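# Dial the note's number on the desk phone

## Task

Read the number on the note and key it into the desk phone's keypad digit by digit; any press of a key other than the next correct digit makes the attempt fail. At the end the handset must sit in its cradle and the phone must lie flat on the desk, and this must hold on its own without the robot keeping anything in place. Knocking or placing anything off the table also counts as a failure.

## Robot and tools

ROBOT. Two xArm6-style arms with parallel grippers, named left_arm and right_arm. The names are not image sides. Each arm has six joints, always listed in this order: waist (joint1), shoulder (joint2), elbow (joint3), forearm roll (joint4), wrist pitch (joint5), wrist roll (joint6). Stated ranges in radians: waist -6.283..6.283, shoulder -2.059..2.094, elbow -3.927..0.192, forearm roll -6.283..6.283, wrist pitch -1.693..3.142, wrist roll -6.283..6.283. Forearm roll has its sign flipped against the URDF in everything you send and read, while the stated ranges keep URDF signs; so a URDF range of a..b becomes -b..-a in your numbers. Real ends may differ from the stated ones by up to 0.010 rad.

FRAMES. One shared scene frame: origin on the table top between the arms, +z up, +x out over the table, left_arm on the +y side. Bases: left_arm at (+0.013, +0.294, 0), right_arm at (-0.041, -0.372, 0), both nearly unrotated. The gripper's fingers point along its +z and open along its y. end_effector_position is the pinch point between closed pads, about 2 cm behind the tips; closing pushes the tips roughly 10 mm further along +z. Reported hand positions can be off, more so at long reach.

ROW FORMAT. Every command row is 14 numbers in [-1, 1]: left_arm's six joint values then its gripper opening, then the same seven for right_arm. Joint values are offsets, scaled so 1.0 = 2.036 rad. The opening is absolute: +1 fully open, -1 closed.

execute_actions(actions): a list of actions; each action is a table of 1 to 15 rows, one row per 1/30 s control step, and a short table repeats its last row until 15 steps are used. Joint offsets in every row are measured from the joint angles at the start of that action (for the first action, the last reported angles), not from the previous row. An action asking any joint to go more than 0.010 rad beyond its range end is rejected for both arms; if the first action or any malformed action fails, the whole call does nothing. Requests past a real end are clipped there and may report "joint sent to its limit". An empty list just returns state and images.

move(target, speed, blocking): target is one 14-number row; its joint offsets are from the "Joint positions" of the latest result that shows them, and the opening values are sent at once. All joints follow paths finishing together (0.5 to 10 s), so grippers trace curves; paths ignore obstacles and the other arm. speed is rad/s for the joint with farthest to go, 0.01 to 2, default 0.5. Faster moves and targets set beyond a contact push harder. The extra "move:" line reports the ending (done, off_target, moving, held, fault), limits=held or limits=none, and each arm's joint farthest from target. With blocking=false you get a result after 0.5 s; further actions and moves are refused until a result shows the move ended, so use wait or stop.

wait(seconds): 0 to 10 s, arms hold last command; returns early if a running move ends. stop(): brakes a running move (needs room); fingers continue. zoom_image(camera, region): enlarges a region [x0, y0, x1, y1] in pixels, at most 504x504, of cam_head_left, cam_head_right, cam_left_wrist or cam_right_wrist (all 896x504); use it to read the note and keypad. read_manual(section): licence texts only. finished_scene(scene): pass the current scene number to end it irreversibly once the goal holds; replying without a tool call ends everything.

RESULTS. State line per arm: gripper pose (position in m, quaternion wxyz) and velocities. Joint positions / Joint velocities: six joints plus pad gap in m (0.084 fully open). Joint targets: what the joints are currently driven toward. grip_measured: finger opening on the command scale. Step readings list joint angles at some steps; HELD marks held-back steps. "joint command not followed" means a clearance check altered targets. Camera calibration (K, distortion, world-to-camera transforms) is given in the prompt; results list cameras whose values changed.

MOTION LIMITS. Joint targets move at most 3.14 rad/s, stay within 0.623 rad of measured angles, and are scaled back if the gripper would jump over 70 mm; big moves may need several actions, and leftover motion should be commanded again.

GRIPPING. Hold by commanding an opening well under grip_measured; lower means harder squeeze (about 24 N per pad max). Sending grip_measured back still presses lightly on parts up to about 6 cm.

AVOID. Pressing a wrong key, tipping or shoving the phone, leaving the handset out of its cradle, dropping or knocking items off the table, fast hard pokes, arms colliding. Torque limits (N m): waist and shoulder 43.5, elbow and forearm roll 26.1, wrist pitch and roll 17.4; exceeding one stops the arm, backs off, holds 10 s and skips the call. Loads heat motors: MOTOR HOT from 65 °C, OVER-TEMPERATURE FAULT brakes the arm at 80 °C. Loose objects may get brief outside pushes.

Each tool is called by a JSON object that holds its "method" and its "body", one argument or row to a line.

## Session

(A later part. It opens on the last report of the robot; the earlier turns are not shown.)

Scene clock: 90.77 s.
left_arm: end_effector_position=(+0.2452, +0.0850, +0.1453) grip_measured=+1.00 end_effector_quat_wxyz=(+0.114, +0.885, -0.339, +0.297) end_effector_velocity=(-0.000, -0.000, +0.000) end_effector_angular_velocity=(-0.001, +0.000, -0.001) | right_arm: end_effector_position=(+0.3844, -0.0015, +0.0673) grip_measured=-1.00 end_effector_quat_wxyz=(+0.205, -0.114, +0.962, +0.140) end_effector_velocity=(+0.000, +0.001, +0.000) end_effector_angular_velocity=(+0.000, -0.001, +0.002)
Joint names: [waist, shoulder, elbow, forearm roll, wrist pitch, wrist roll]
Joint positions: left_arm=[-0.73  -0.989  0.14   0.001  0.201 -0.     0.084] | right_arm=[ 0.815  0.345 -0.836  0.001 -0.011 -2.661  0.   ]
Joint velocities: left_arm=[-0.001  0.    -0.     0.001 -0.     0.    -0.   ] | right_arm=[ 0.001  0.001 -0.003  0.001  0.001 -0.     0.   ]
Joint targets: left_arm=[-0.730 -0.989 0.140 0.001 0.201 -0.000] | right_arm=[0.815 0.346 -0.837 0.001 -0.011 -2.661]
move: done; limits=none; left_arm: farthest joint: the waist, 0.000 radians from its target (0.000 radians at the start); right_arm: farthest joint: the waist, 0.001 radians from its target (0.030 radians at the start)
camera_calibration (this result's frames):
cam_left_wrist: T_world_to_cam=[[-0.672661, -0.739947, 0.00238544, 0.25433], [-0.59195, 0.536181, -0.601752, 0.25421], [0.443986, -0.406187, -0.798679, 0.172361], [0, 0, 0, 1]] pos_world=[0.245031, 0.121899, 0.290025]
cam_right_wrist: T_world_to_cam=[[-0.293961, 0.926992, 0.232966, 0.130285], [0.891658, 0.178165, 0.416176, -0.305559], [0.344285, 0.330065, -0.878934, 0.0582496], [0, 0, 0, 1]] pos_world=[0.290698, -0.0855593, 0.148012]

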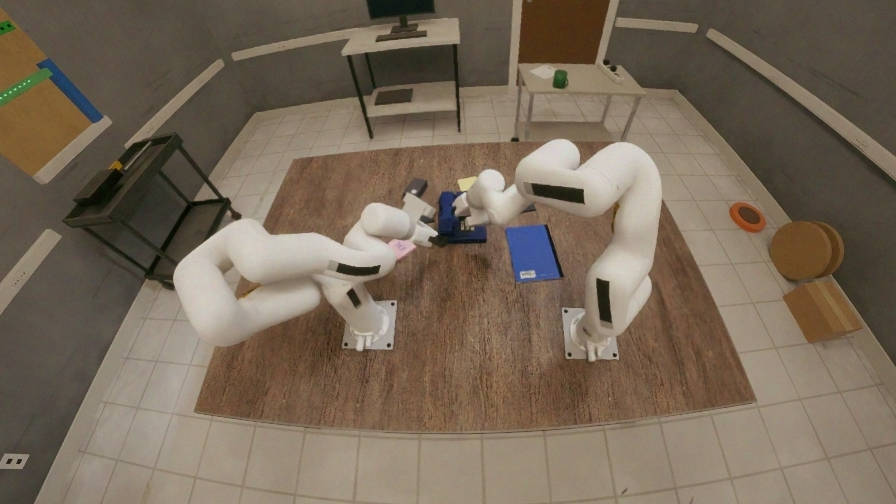

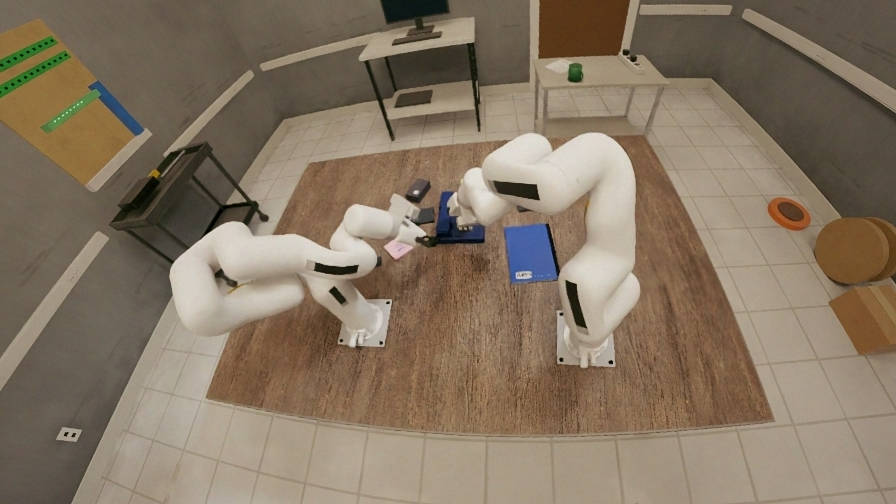

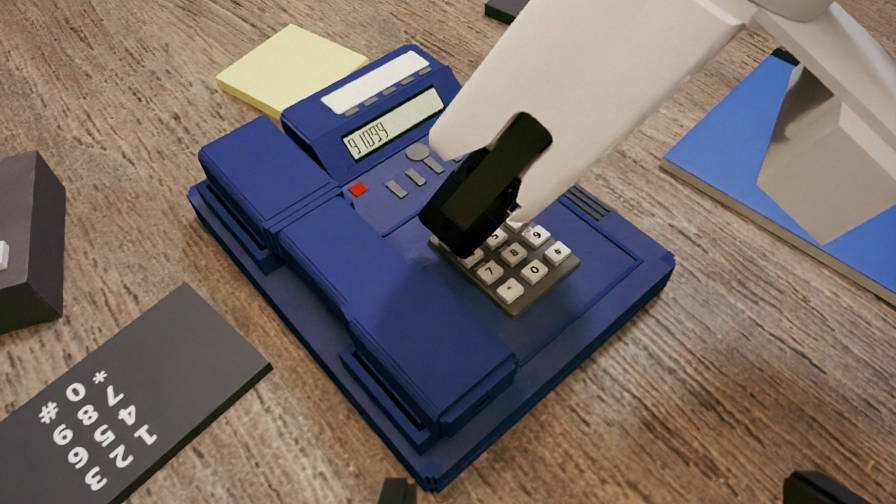

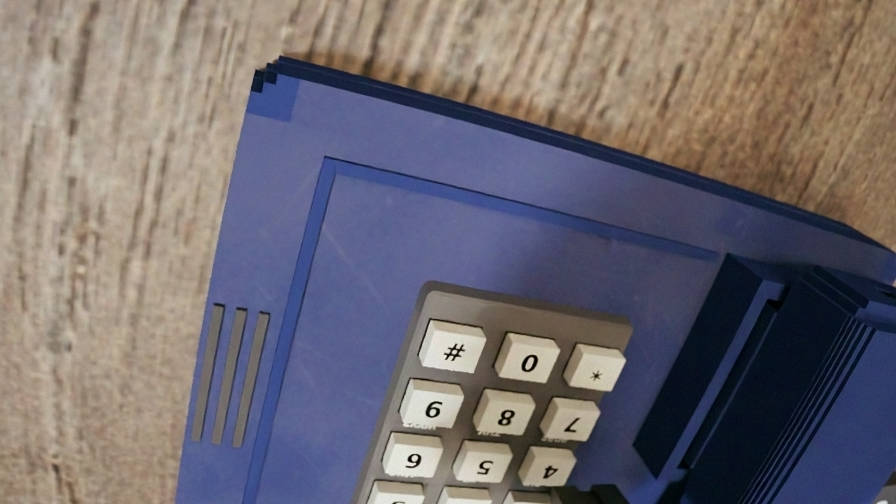

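{"method": "move", "body": {
  "target": [0,0,0,0,0,0,1,0,0.0135,0,0,-0.0135,0,-1],
  "speed": 0.03
}}

{"method": "move", "body": {
  "target": [0,0,0,0,0,0,1,0,-0.0132,0,0,0.0132,0,-1],
  "speed": 0.06
}}

{"method": "move", "body": {
  "target": [0,0,0,0,0,0,1,0.0063,-0.0401,0.0648,0,-0.0247,0,-1],
  "speed": 0.2
}}

Scene clock: 94.73 s.
left_arm: end_effector_position=(+0.2452, +0.0850, +0.1453) grip_measured=+1.00 end_effector_quat_wxyz=(+0.114, +0.885, -0.339, +0.297) end_effector_velocity=(-0.001, -0.000, -0.001) end_effector_angular_velocity=(+0.002, +0.001, -0.002) | right_arm: end_effector_position=(+0.3841, -0.0018, +0.0572) grip_measured=-1.00 end_effector_quat_wxyz=(+0.205, -0.114, +0.962, +0.140) end_effector_velocity=(+0.000, -0.000, -0.001) end_effector_angular_velocity=(+0.001, -0.000, -0.001)
Joint names: [waist, shoulder, elbow, forearm roll, wrist pitch, wrist roll]
Joint positions: left_arm=[-0.73  -0.989  0.14   0.001  0.201 -0.     0.084] | right_arm=[ 0.815  0.372 -0.837  0.001 -0.038 -2.661  0.   ]
Joint velocities: left_arm=[-0.002  0.     0.001 -0.001  0.001 -0.     0.   ] | right_arm=[-0.     0.002  0.    -0.001 -0.003  0.     0.   ]
Joint targets: left_arm=[-0.730 -0.989 0.140 0.001 0.201 -0.000] | right_arm=[0.815 0.373 -0.836 0.001 -0.038 -2.661]
move: done; limits=none; left_arm: farthest joint: the waist, 0.000 radians from its target (0.000 radians at the start); right_arm: farthest joint: the elbow, 0.001 radians from its target (0.001 radians at the start)
camera_calibration (this result's frames):
cam_left_wrist: T_world_to_cam=[[-0.672661, -0.739947, 0.00238533, 0.25433], [-0.59195, 0.536181, -0.601752, 0.254209], [0.443986, -0.406187, -0.798679, 0.172361], [0, 0, 0, 1]] pos_world=[0.245031, 0.121899, 0.290025]
cam_right_wrist: T_world_to_cam=[[-0.294069, 0.9269, 0.233193, 0.132804], [0.891485, 0.17802, 0.41661, -0.301014], [0.344643, 0.3304, -0.878668, 0.0494593], [0, 0, 0, 1]] pos_world=[0.290357, -0.0858506, 0.137895]

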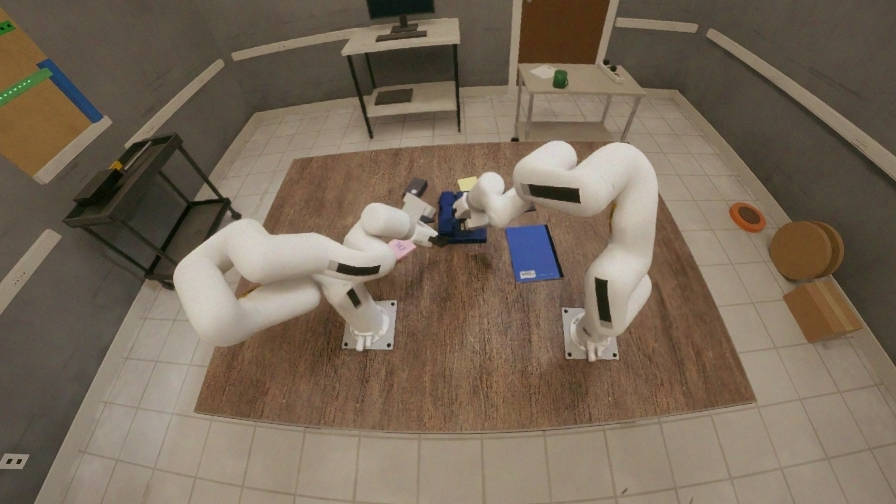

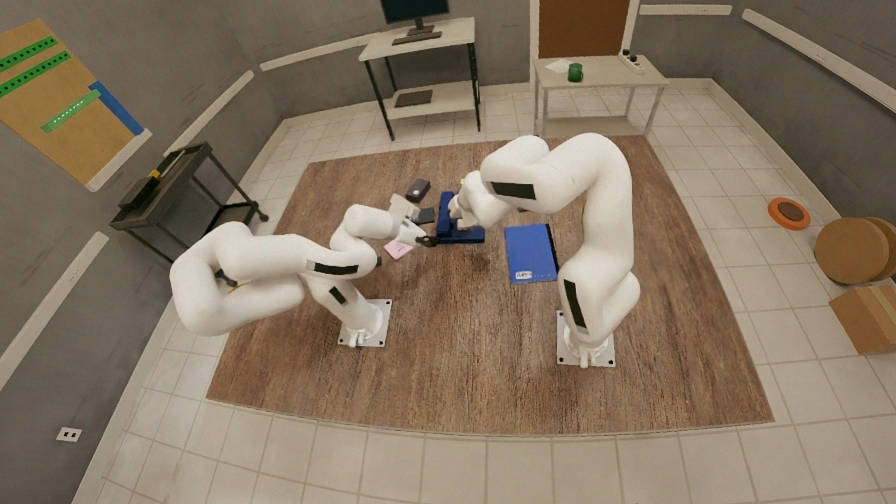

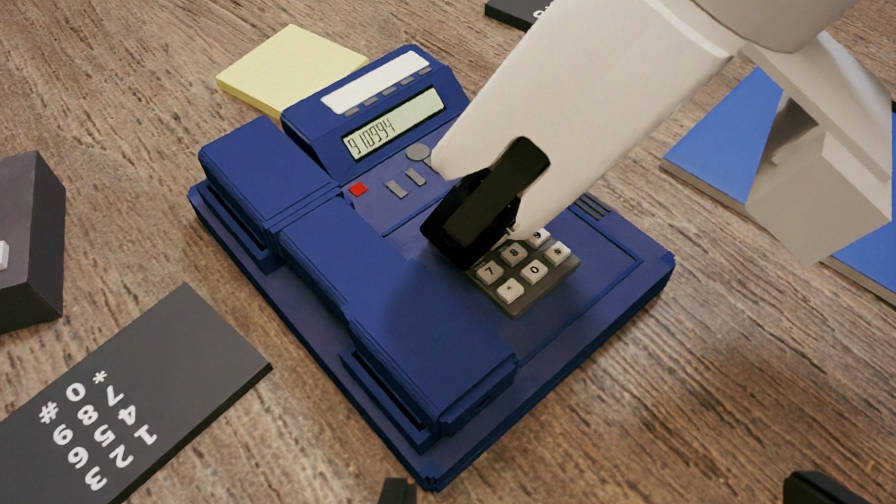

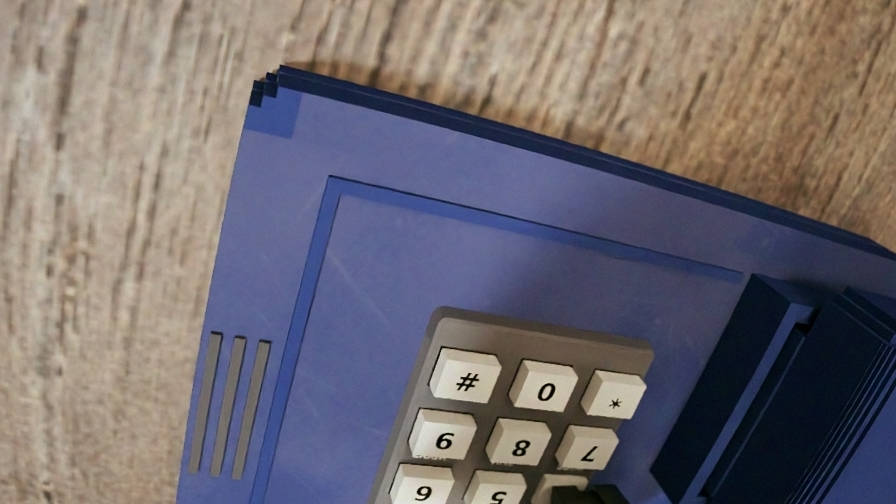

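Scene clock: 95.57 s.
left_arm: end_effector_position=(+0.2452, +0.0850, +0.1453) grip_measured=+1.00 end_effector_quat_wxyz=(+0.114, +0.885, -0.339, +0.297) end_effector_velocity=(-0.000, -0.001, +0.001) end_effector_angular_velocity=(-0.000, -0.001, -0.002) | right_arm: end_effector_position=(+0.3845, -0.0014, +0.0671) grip_measured=-1.00 end_effector_quat_wxyz=(+0.205, -0.114, +0.962, +0.140) end_effector_velocity=(-0.000, -0.000, -0.000) end_effector_angular_velocity=(-0.002, +0.003, -0.000)
Joint names: [waist, shoulder, elbow, forearm roll, wrist pitch, wrist roll]
Joint positions: left_arm=[-0.73  -0.989  0.14   0.001  0.201 -0.     0.084] | right_arm=[ 0.815  0.346 -0.837  0.001 -0.012 -2.661  0.   ]
Joint velocities: left_arm=[-0.001 -0.    -0.001  0.     0.     0.001  0.   ] | right_arm=[-0.    -0.001 -0.    -0.001  0.005 -0.     0.   ]
Joint targets: left_arm=[-0.730 -0.989 0.140 0.001 0.201 -0.000] | right_arm=[0.815 0.346 -0.837 0.001 -0.011 -2.661]
move: done; limits=none; left_arm: farthest joint: the waist, 0.000 radians from its target (0.000 radians at the start); right_arm: farthest joint: the shoulder, 0.001 radians from its target (0.027 radians at the start)
camera_calibration (this result's frames):
cam_left_wrist: T_world_to_cam=[[-0.672661, -0.739947, 0.00238518, 0.25433], [-0.591949, 0.536181, -0.601752, 0.254209], [0.443986, -0.406187, -0.79868, 0.172361], [0, 0, 0, 1]] pos_world=[0.245031, 0.121899, 0.290025]
cam_right_wrist: T_world_to_cam=[[-0.294022, 0.926941, 0.233092, 0.130294], [0.891556, 0.17808, 0.416433, -0.305549], [0.344499, 0.330255, -0.878779, 0.0580047], [0, 0, 0, 1]] pos_world=[0.290741, -0.0855194, 0.147843]

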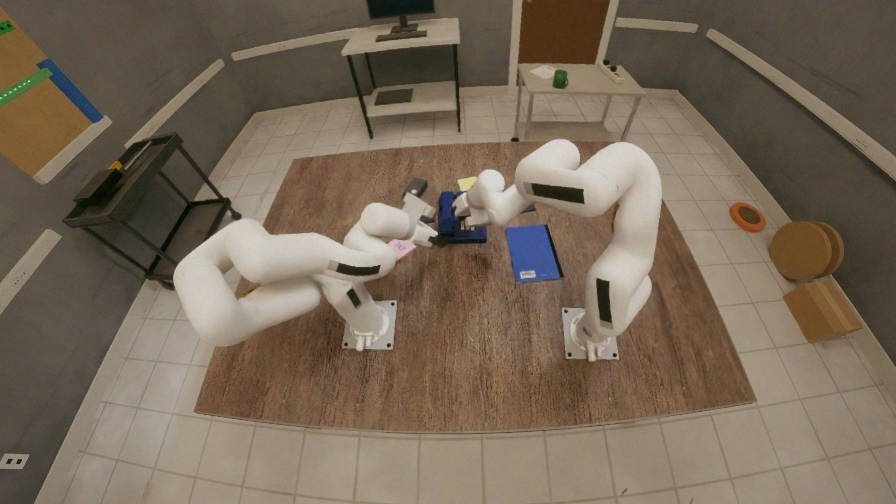

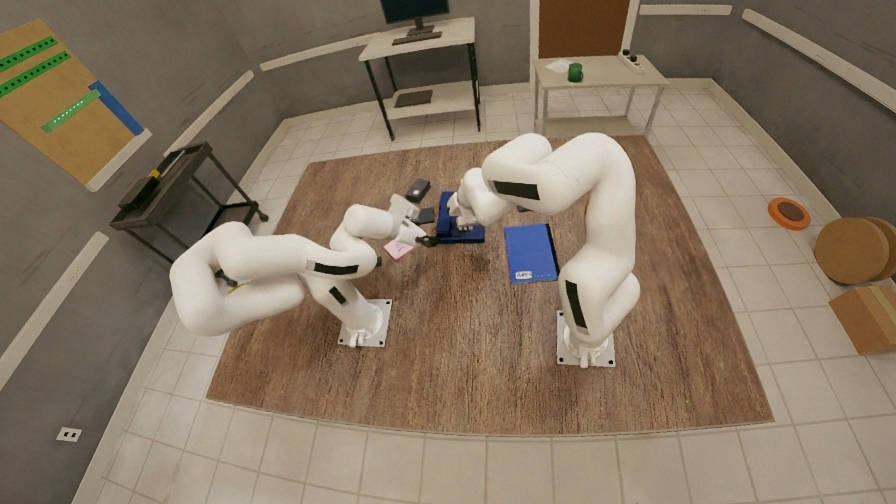

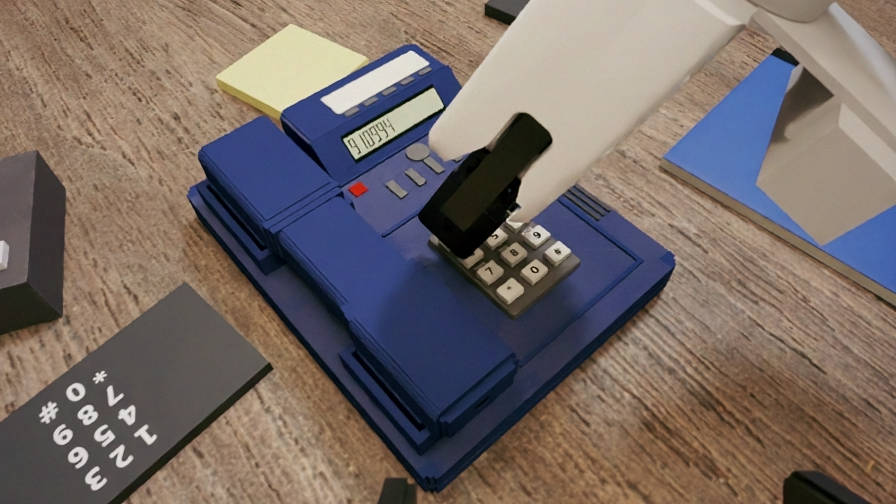

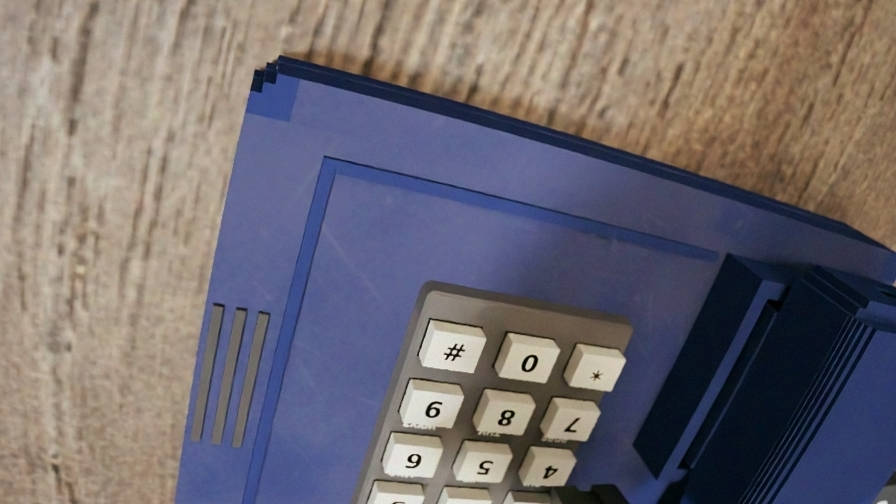

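Scene clock: 96.73 s.
left_arm: end_effector_position=(+0.2452, +0.0850, +0.1453) grip_measured=+1.00 end_effector_quat_wxyz=(+0.114, +0.885, -0.339, +0.297) end_effector_velocity=(-0.000, +0.000, -0.001) end_effector_angular_velocity=(+0.001, +0.001, -0.000) | right_arm: end_effector_position=(+0.3541, -0.0189, +0.0671) grip_measured=-1.00 end_effector_quat_wxyz=(+0.204, -0.120, +0.961, +0.141) end_effector_velocity=(-0.001, -0.001, -0.000) end_effector_angular_velocity=(-0.000, +0.000, +0.000)
Joint names: [waist, shoulder, elbow, forearm roll, wrist pitch, wrist roll]
Joint positions: left_arm=[-0.73  -0.989  0.14   0.001  0.201 -0.     0.084] | right_arm=[ 0.828  0.264 -0.705  0.001 -0.062 -2.661  0.   ]
Joint velocities: left_arm=[-0.    -0.     0.001 -0.     0.001 -0.    -0.   ] | right_arm=[ 0.    -0.002  0.003 -0.    -0.001 -0.     0.   ]
Joint targets: left_arm=[-0.730 -0.989 0.140 0.001 0.201 -0.000] | right_arm=[0.828 0.264 -0.705 0.001 -0.062 -2.661]
move: done; limits=none; left_arm: farthest joint: the waist, 0.000 radians from its target (0.000 radians at the start); right_arm: farthest joint: the waist, 0.000 radians from its target (0.012 radians at the start)
camera_calibration (this result's frames):
cam_left_wrist: T_world_to_cam=[[-0.672661, -0.739947, 0.00238529, 0.25433], [-0.59195, 0.536181, -0.601752, 0.254209], [0.443986, -0.406187, -0.79868, 0.172361], [0, 0, 0, 1]] pos_world=[0.245031, 0.121899, 0.290025]
cam_right_wrist: T_world_to_cam=[[-0.305864, 0.923088, 0.233141, 0.141705], [0.88919, 0.189444, 0.416476, -0.274258], [0.340277, 0.334692, -0.878745, 0.0757835], [0, 0, 0, 1]] pos_world=[0.261423, -0.104214, 0.147779]

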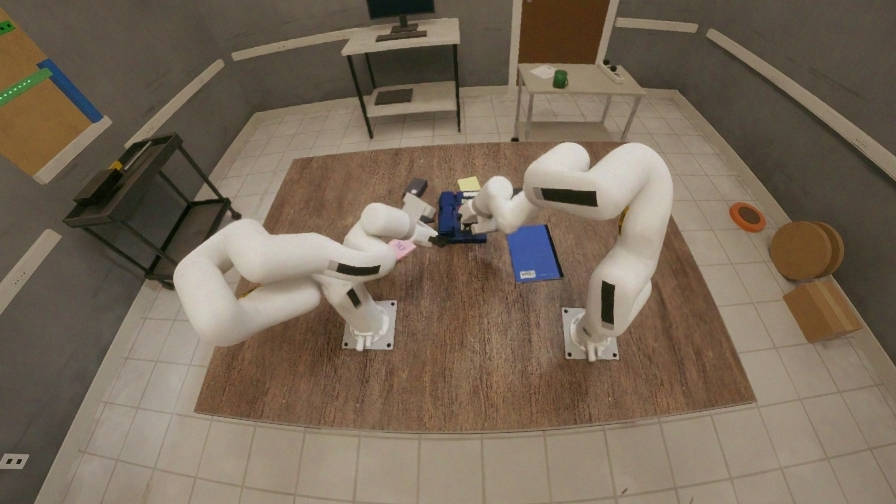

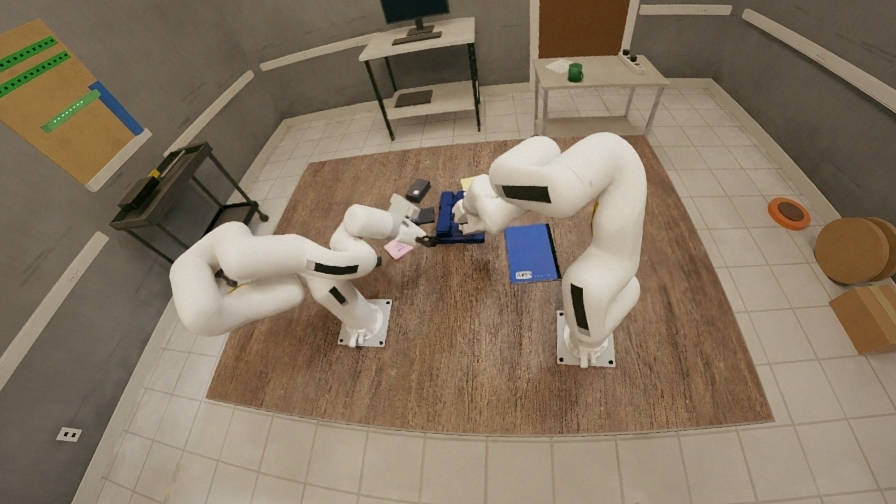

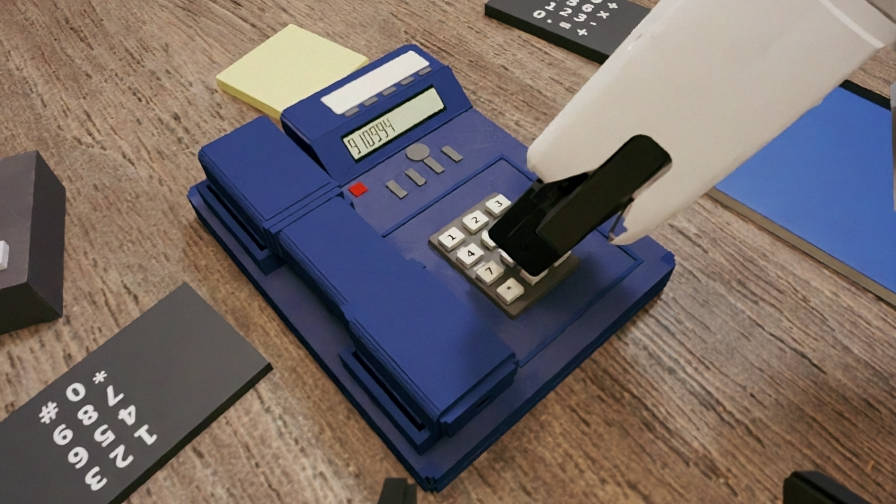

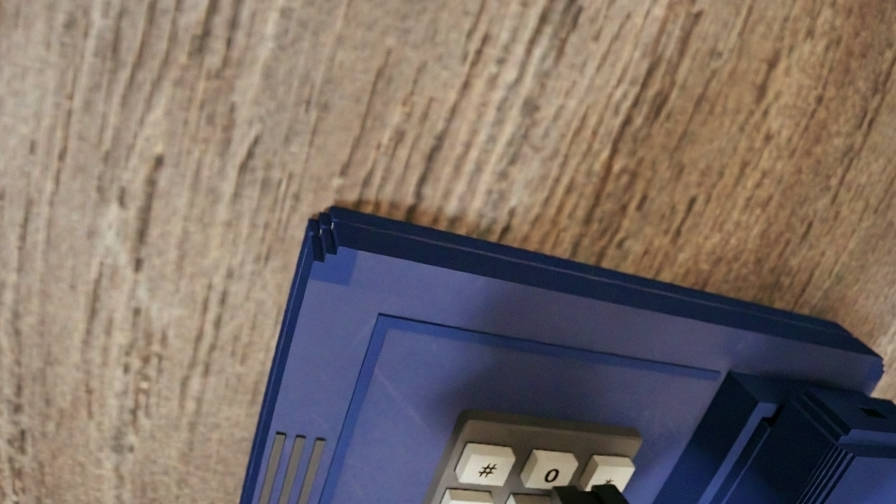

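{"method": "move", "body": {
  "target": [0,0,0,0,0,0,1,0,0.0145,0,0,-0.0145,0,-1],
  "speed": 0.03
}}

{"method": "move", "body": {
  "target": [0,0,0,0,0,0,1,0,-0.0144,0,0,0.0144,0,-1],
  "speed": 0.06
}}

{"method": "move", "body": {
  "target": [0,0,0,0,0,0,1,-0.0147,0.0527,-0.0852,0,0.0325,0,-1],
  "speed": 0.2
}}

Scene clock: 100.90 s.
left_arm: end_effector_position=(+0.2452, +0.0850, +0.1453) grip_measured=+1.00 end_effector_quat_wxyz=(+0.114, +0.885, -0.339, +0.297) end_effector_velocity=(-0.000, -0.000, -0.000) end_effector_angular_velocity=(+0.001, -0.001, -0.002) | right_arm: end_effector_position=(+0.3537, -0.0193, +0.0572) grip_measured=-1.00 end_effector_quat_wxyz=(+0.205, -0.120, +0.961, +0.142) end_effector_velocity=(+0.000, +0.000, +0.000) end_effector_angular_velocity=(+0.001, -0.002, +0.000)
Joint names: [waist, shoulder, elbow, forearm roll, wrist pitch, wrist roll]
Joint positions: left_arm=[-0.73  -0.989  0.14   0.001  0.201 -0.     0.084] | right_arm=[ 0.828  0.294 -0.705  0.001 -0.091 -2.661  0.   ]
Joint velocities: left_arm=[-0.     0.     0.    -0.     0.     0.002 -0.   ] | right_arm=[-0.     0.001  0.     0.    -0.003 -0.     0.   ]
Joint targets: left_arm=[-0.730 -0.989 0.140 0.001 0.201 -0.000] | right_arm=[0.828 0.294 -0.705 0.001 -0.091 -2.661]
move: done; limits=none; left_arm: farthest joint: the waist, 0.000 radians from its target (0.000 radians at the start); right_arm: farthest joint: the waist, 0.000 radians from its target (0.000 radians at the start)
camera_calibration (this result's frames):
cam_left_wrist: T_world_to_cam=[[-0.672661, -0.739947, 0.00238535, 0.25433], [-0.59195, 0.536181, -0.601752, 0.254209], [0.443986, -0.406187, -0.79868, 0.172361], [0, 0, 0, 1]] pos_world=[0.245031, 0.121899, 0.290025]
cam_right_wrist: T_world_to_cam=[[-0.305947, 0.923014, 0.233327, 0.144203], [0.889053, 0.189323, 0.416822, -0.269743], [0.340559, 0.334966, -0.878531, 0.0672475], [0, 0, 0, 1]] pos_world=[0.261033, -0.104559, 0.137868]

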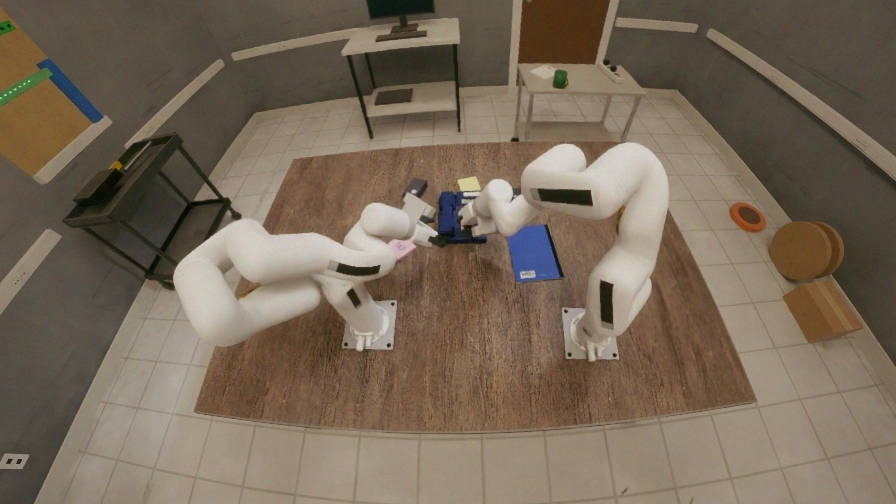

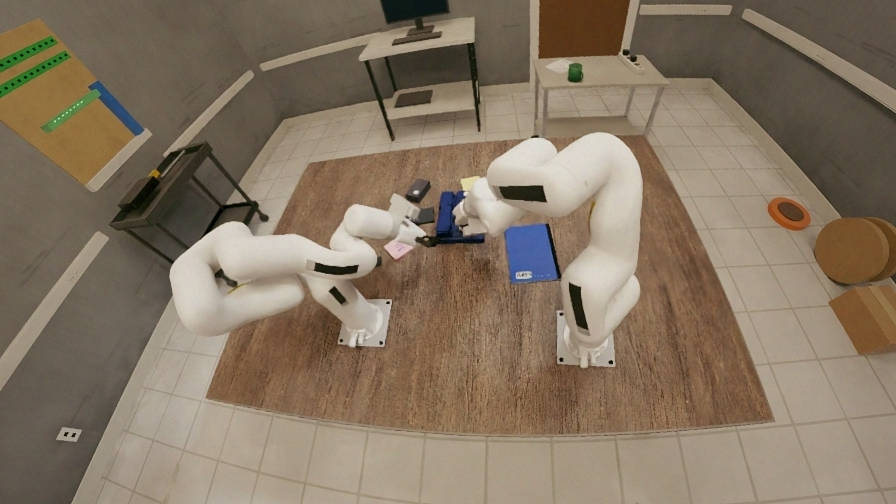

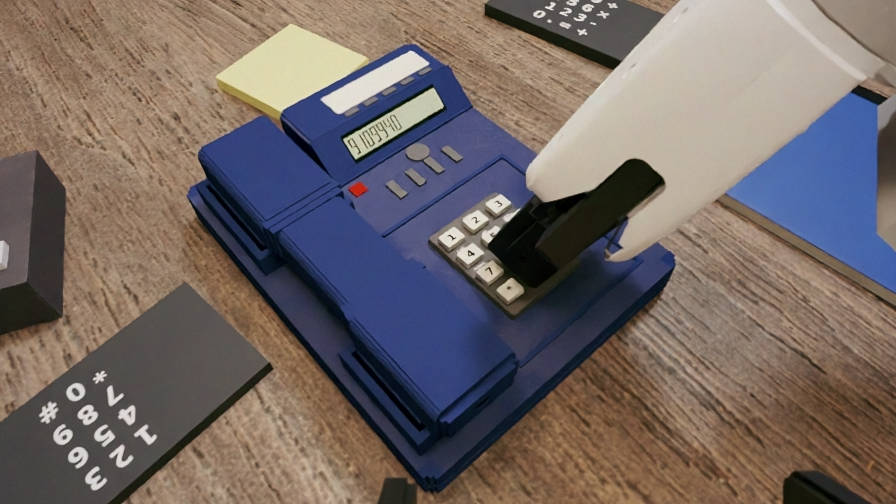

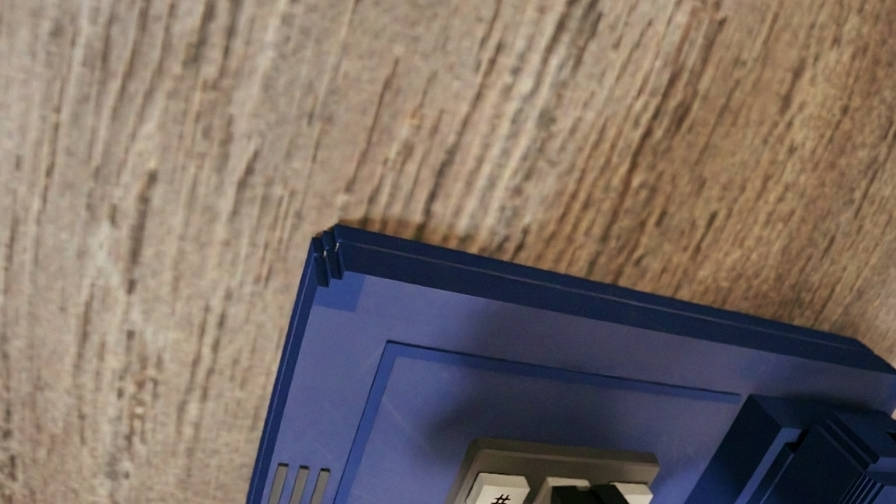

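Scene clock: 101.77 s.
left_arm: end_effector_position=(+0.2452, +0.0850, +0.1453) grip_measured=+1.00 end_effector_quat_wxyz=(+0.114, +0.885, -0.339, +0.297) end_effector_velocity=(-0.000, -0.000, -0.000) end_effector_angular_velocity=(-0.000, +0.001, -0.001) | right_arm: end_effector_position=(+0.3541, -0.0189, +0.0671) grip_measured=-1.00 end_effector_quat_wxyz=(+0.205, -0.120, +0.961, +0.141) end_effector_velocity=(-0.000, -0.000, +0.000) end_effector_angular_velocity=(-0.000, +0.001, -0.000)
Joint names: [waist, shoulder, elbow, forearm roll, wrist pitch, wrist roll]
Joint positions: left_arm=[-0.73  -0.989  0.14   0.001  0.201 -0.     0.084] | right_arm=[ 0.828  0.265 -0.705  0.001 -0.062 -2.661  0.   ]
Joint velocities: left_arm=[-0.001  0.     0.     0.     0.    -0.     0.   ] | right_arm=[-0.    -0.001 -0.    -0.     0.002  0.     0.   ]
Joint targets: left_arm=[-0.730 -0.989 0.140 0.001 0.201 -0.000] | right_arm=[0.828 0.264 -0.705 0.001 -0.062 -2.661]
move: done; limits=none; left_arm: farthest joint: the waist, 0.000 radians from its target (0.000 radians at the start); right_arm: farthest joint: the wrist pitch, 0.001 radians from its target (0.030 radians at the start)
camera_calibration (this result's frames):
cam_left_wrist: T_world_to_cam=[[-0.672661, -0.739947, 0.00238526, 0.25433], [-0.59195, 0.536181, -0.601752, 0.254209], [0.443986, -0.406187, -0.79868, 0.172361], [0, 0, 0, 1]] pos_world=[0.245031, 0.121899, 0.290025]
cam_right_wrist: T_world_to_cam=[[-0.30591, 0.923048, 0.233242, 0.141685], [0.889109, 0.189372, 0.416681, -0.274302], [0.340447, 0.334844, -0.878621, 0.0756879], [0, 0, 0, 1]] pos_world=[0.26146, -0.104181, 0.14775]

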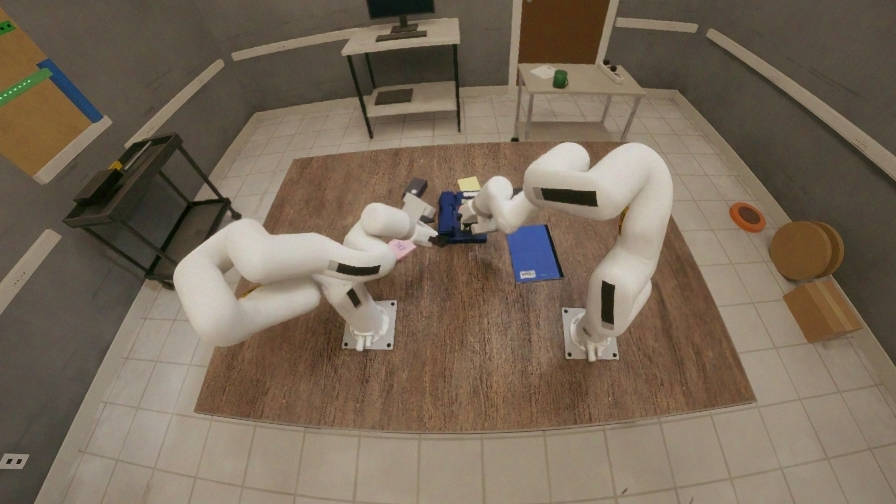

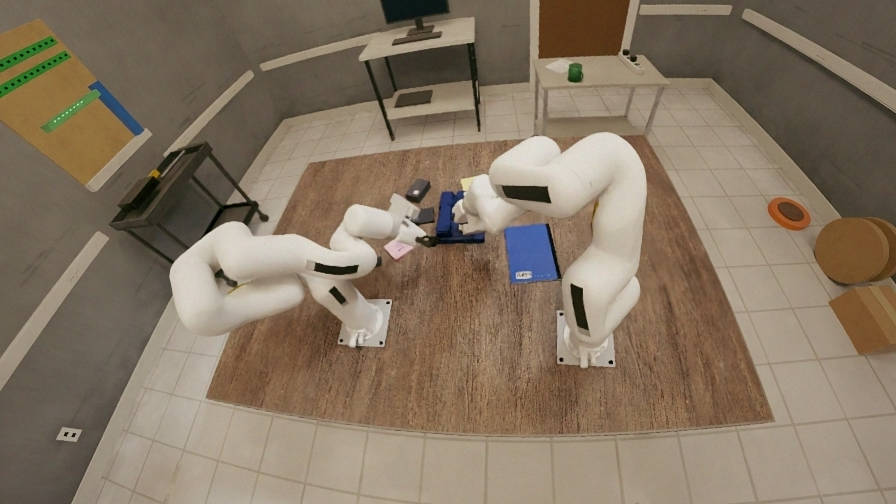

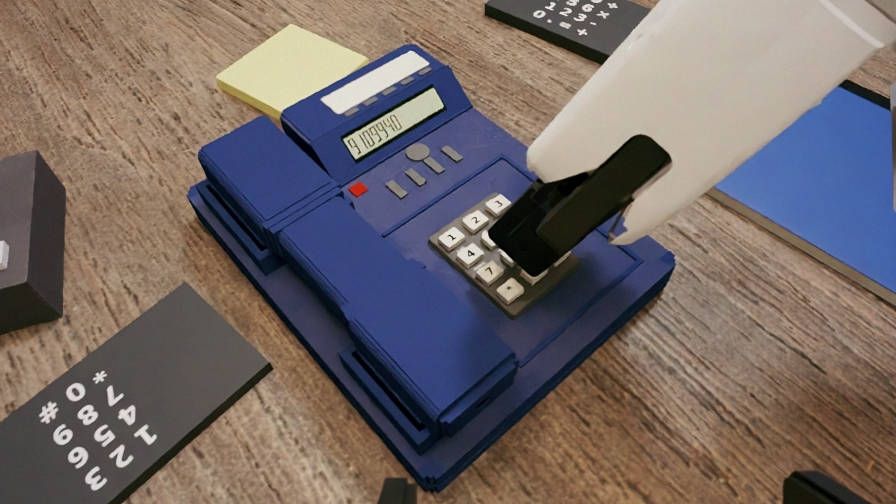

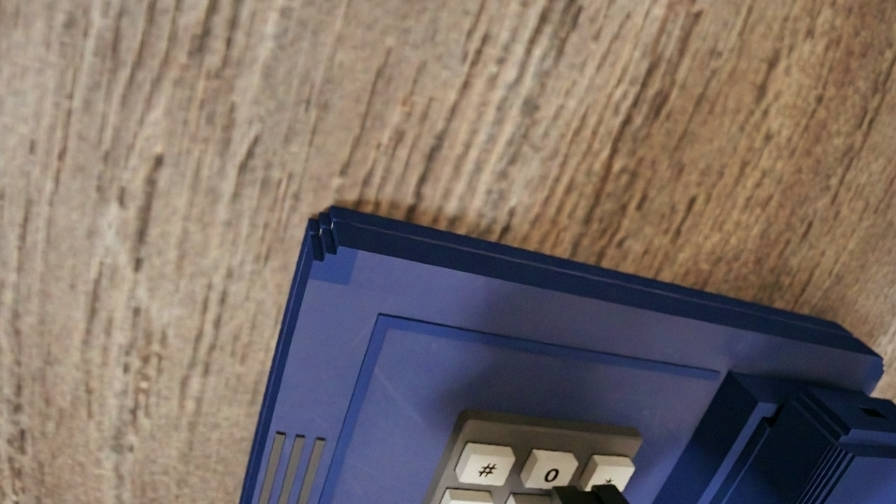

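Scene clock: 103.17 s.
left_arm: end_effector_position=(+0.2452, +0.0850, +0.1453) grip_measured=+1.00 end_effector_quat_wxyz=(+0.114, +0.885, -0.339, +0.297) end_effector_velocity=(+0.000, -0.000, +0.000) end_effector_angular_velocity=(-0.001, -0.000, +0.000) | right_arm: end_effector_position=(+0.3989, -0.0019, +0.0670) grip_measured=-1.00 end_effector_quat_wxyz=(+0.207, -0.106, +0.963, +0.138) end_effector_velocity=(+0.001, +0.001, +0.001) end_effector_angular_velocity=(+0.002, -0.002, -0.000)
Joint names: [waist, shoulder, elbow, forearm roll, wrist pitch, wrist roll]
Joint positions: left_arm=[-0.73  -0.989  0.14   0.001  0.201 -0.     0.084] | right_arm=[ 0.798  0.372 -0.878  0.001  0.004 -2.661  0.   ]
Joint velocities: left_arm=[-0.    -0.    -0.001  0.     0.    -0.    -0.   ] | right_arm=[-0.     0.    -0.003 -0.    -0.    -0.     0.   ]
Joint targets: left_arm=[-0.730 -0.989 0.140 0.001 0.201 -0.000] | right_arm=[0.798 0.372 -0.879 0.001 0.004 -2.661]
move: done; limits=none; left_arm: farthest joint: the waist, 0.000 radians from its target (0.000 radians at the start); right_arm: farthest joint: the shoulder, 0.001 radians from its target (0.108 radians at the start)
camera_calibration (this result's frames):
cam_left_wrist: T_world_to_cam=[[-0.672661, -0.739947, 0.0023853, 0.25433], [-0.59195, 0.536181, -0.601752, 0.254209], [0.443986, -0.406187, -0.79868, 0.172361], [0, 0, 0, 1]] pos_world=[0.245031, 0.121899, 0.290025]
cam_right_wrist: T_world_to_cam=[[-0.278208, 0.931784, 0.233192, 0.1287], [0.894375, 0.162766, 0.416654, -0.319393], [0.350276, 0.324478, -0.878647, 0.0507407], [0, 0, 0, 1]] pos_world=[0.303689, -0.0843986, 0.147648]

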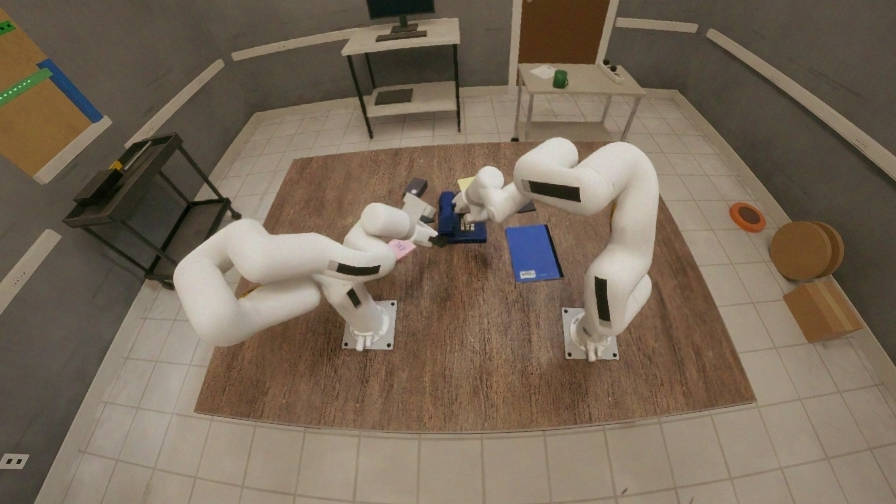

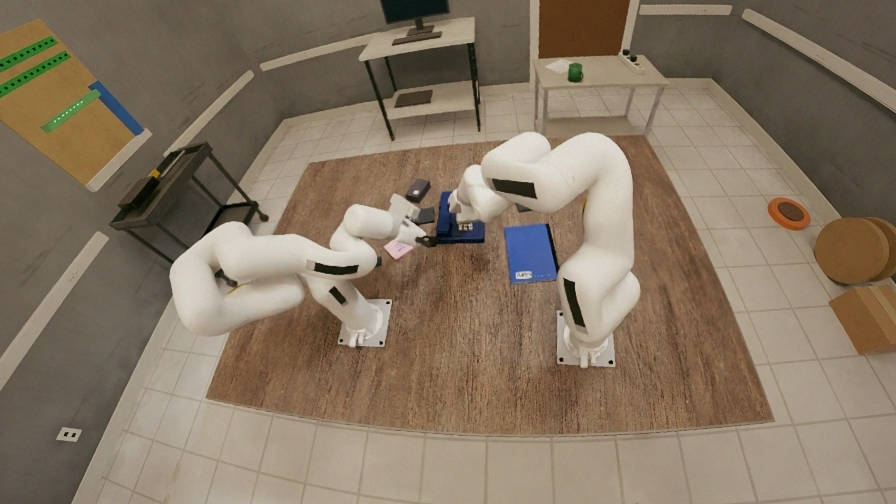

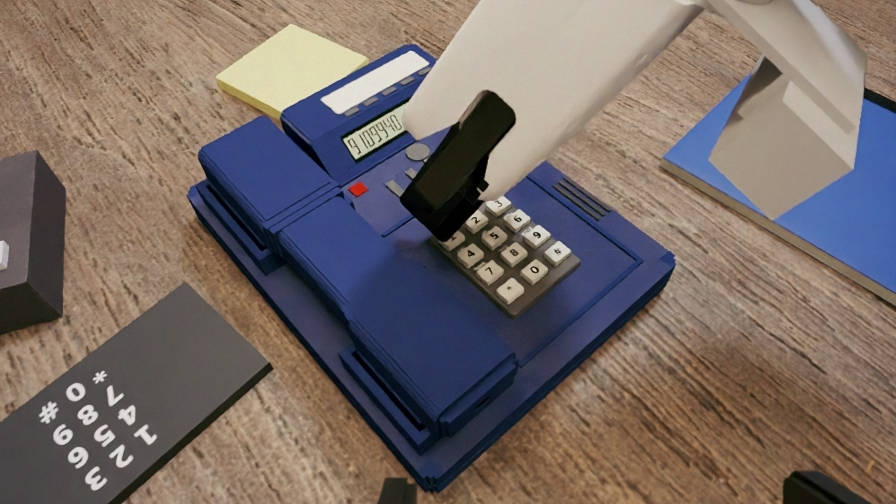

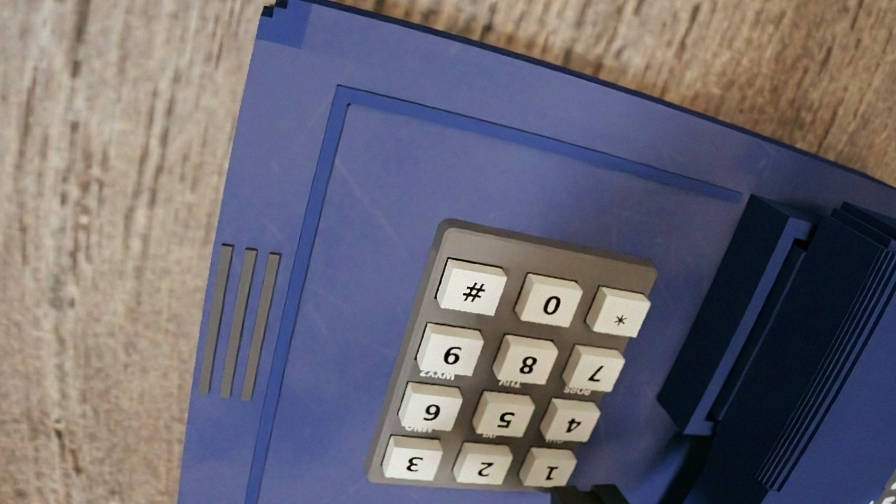

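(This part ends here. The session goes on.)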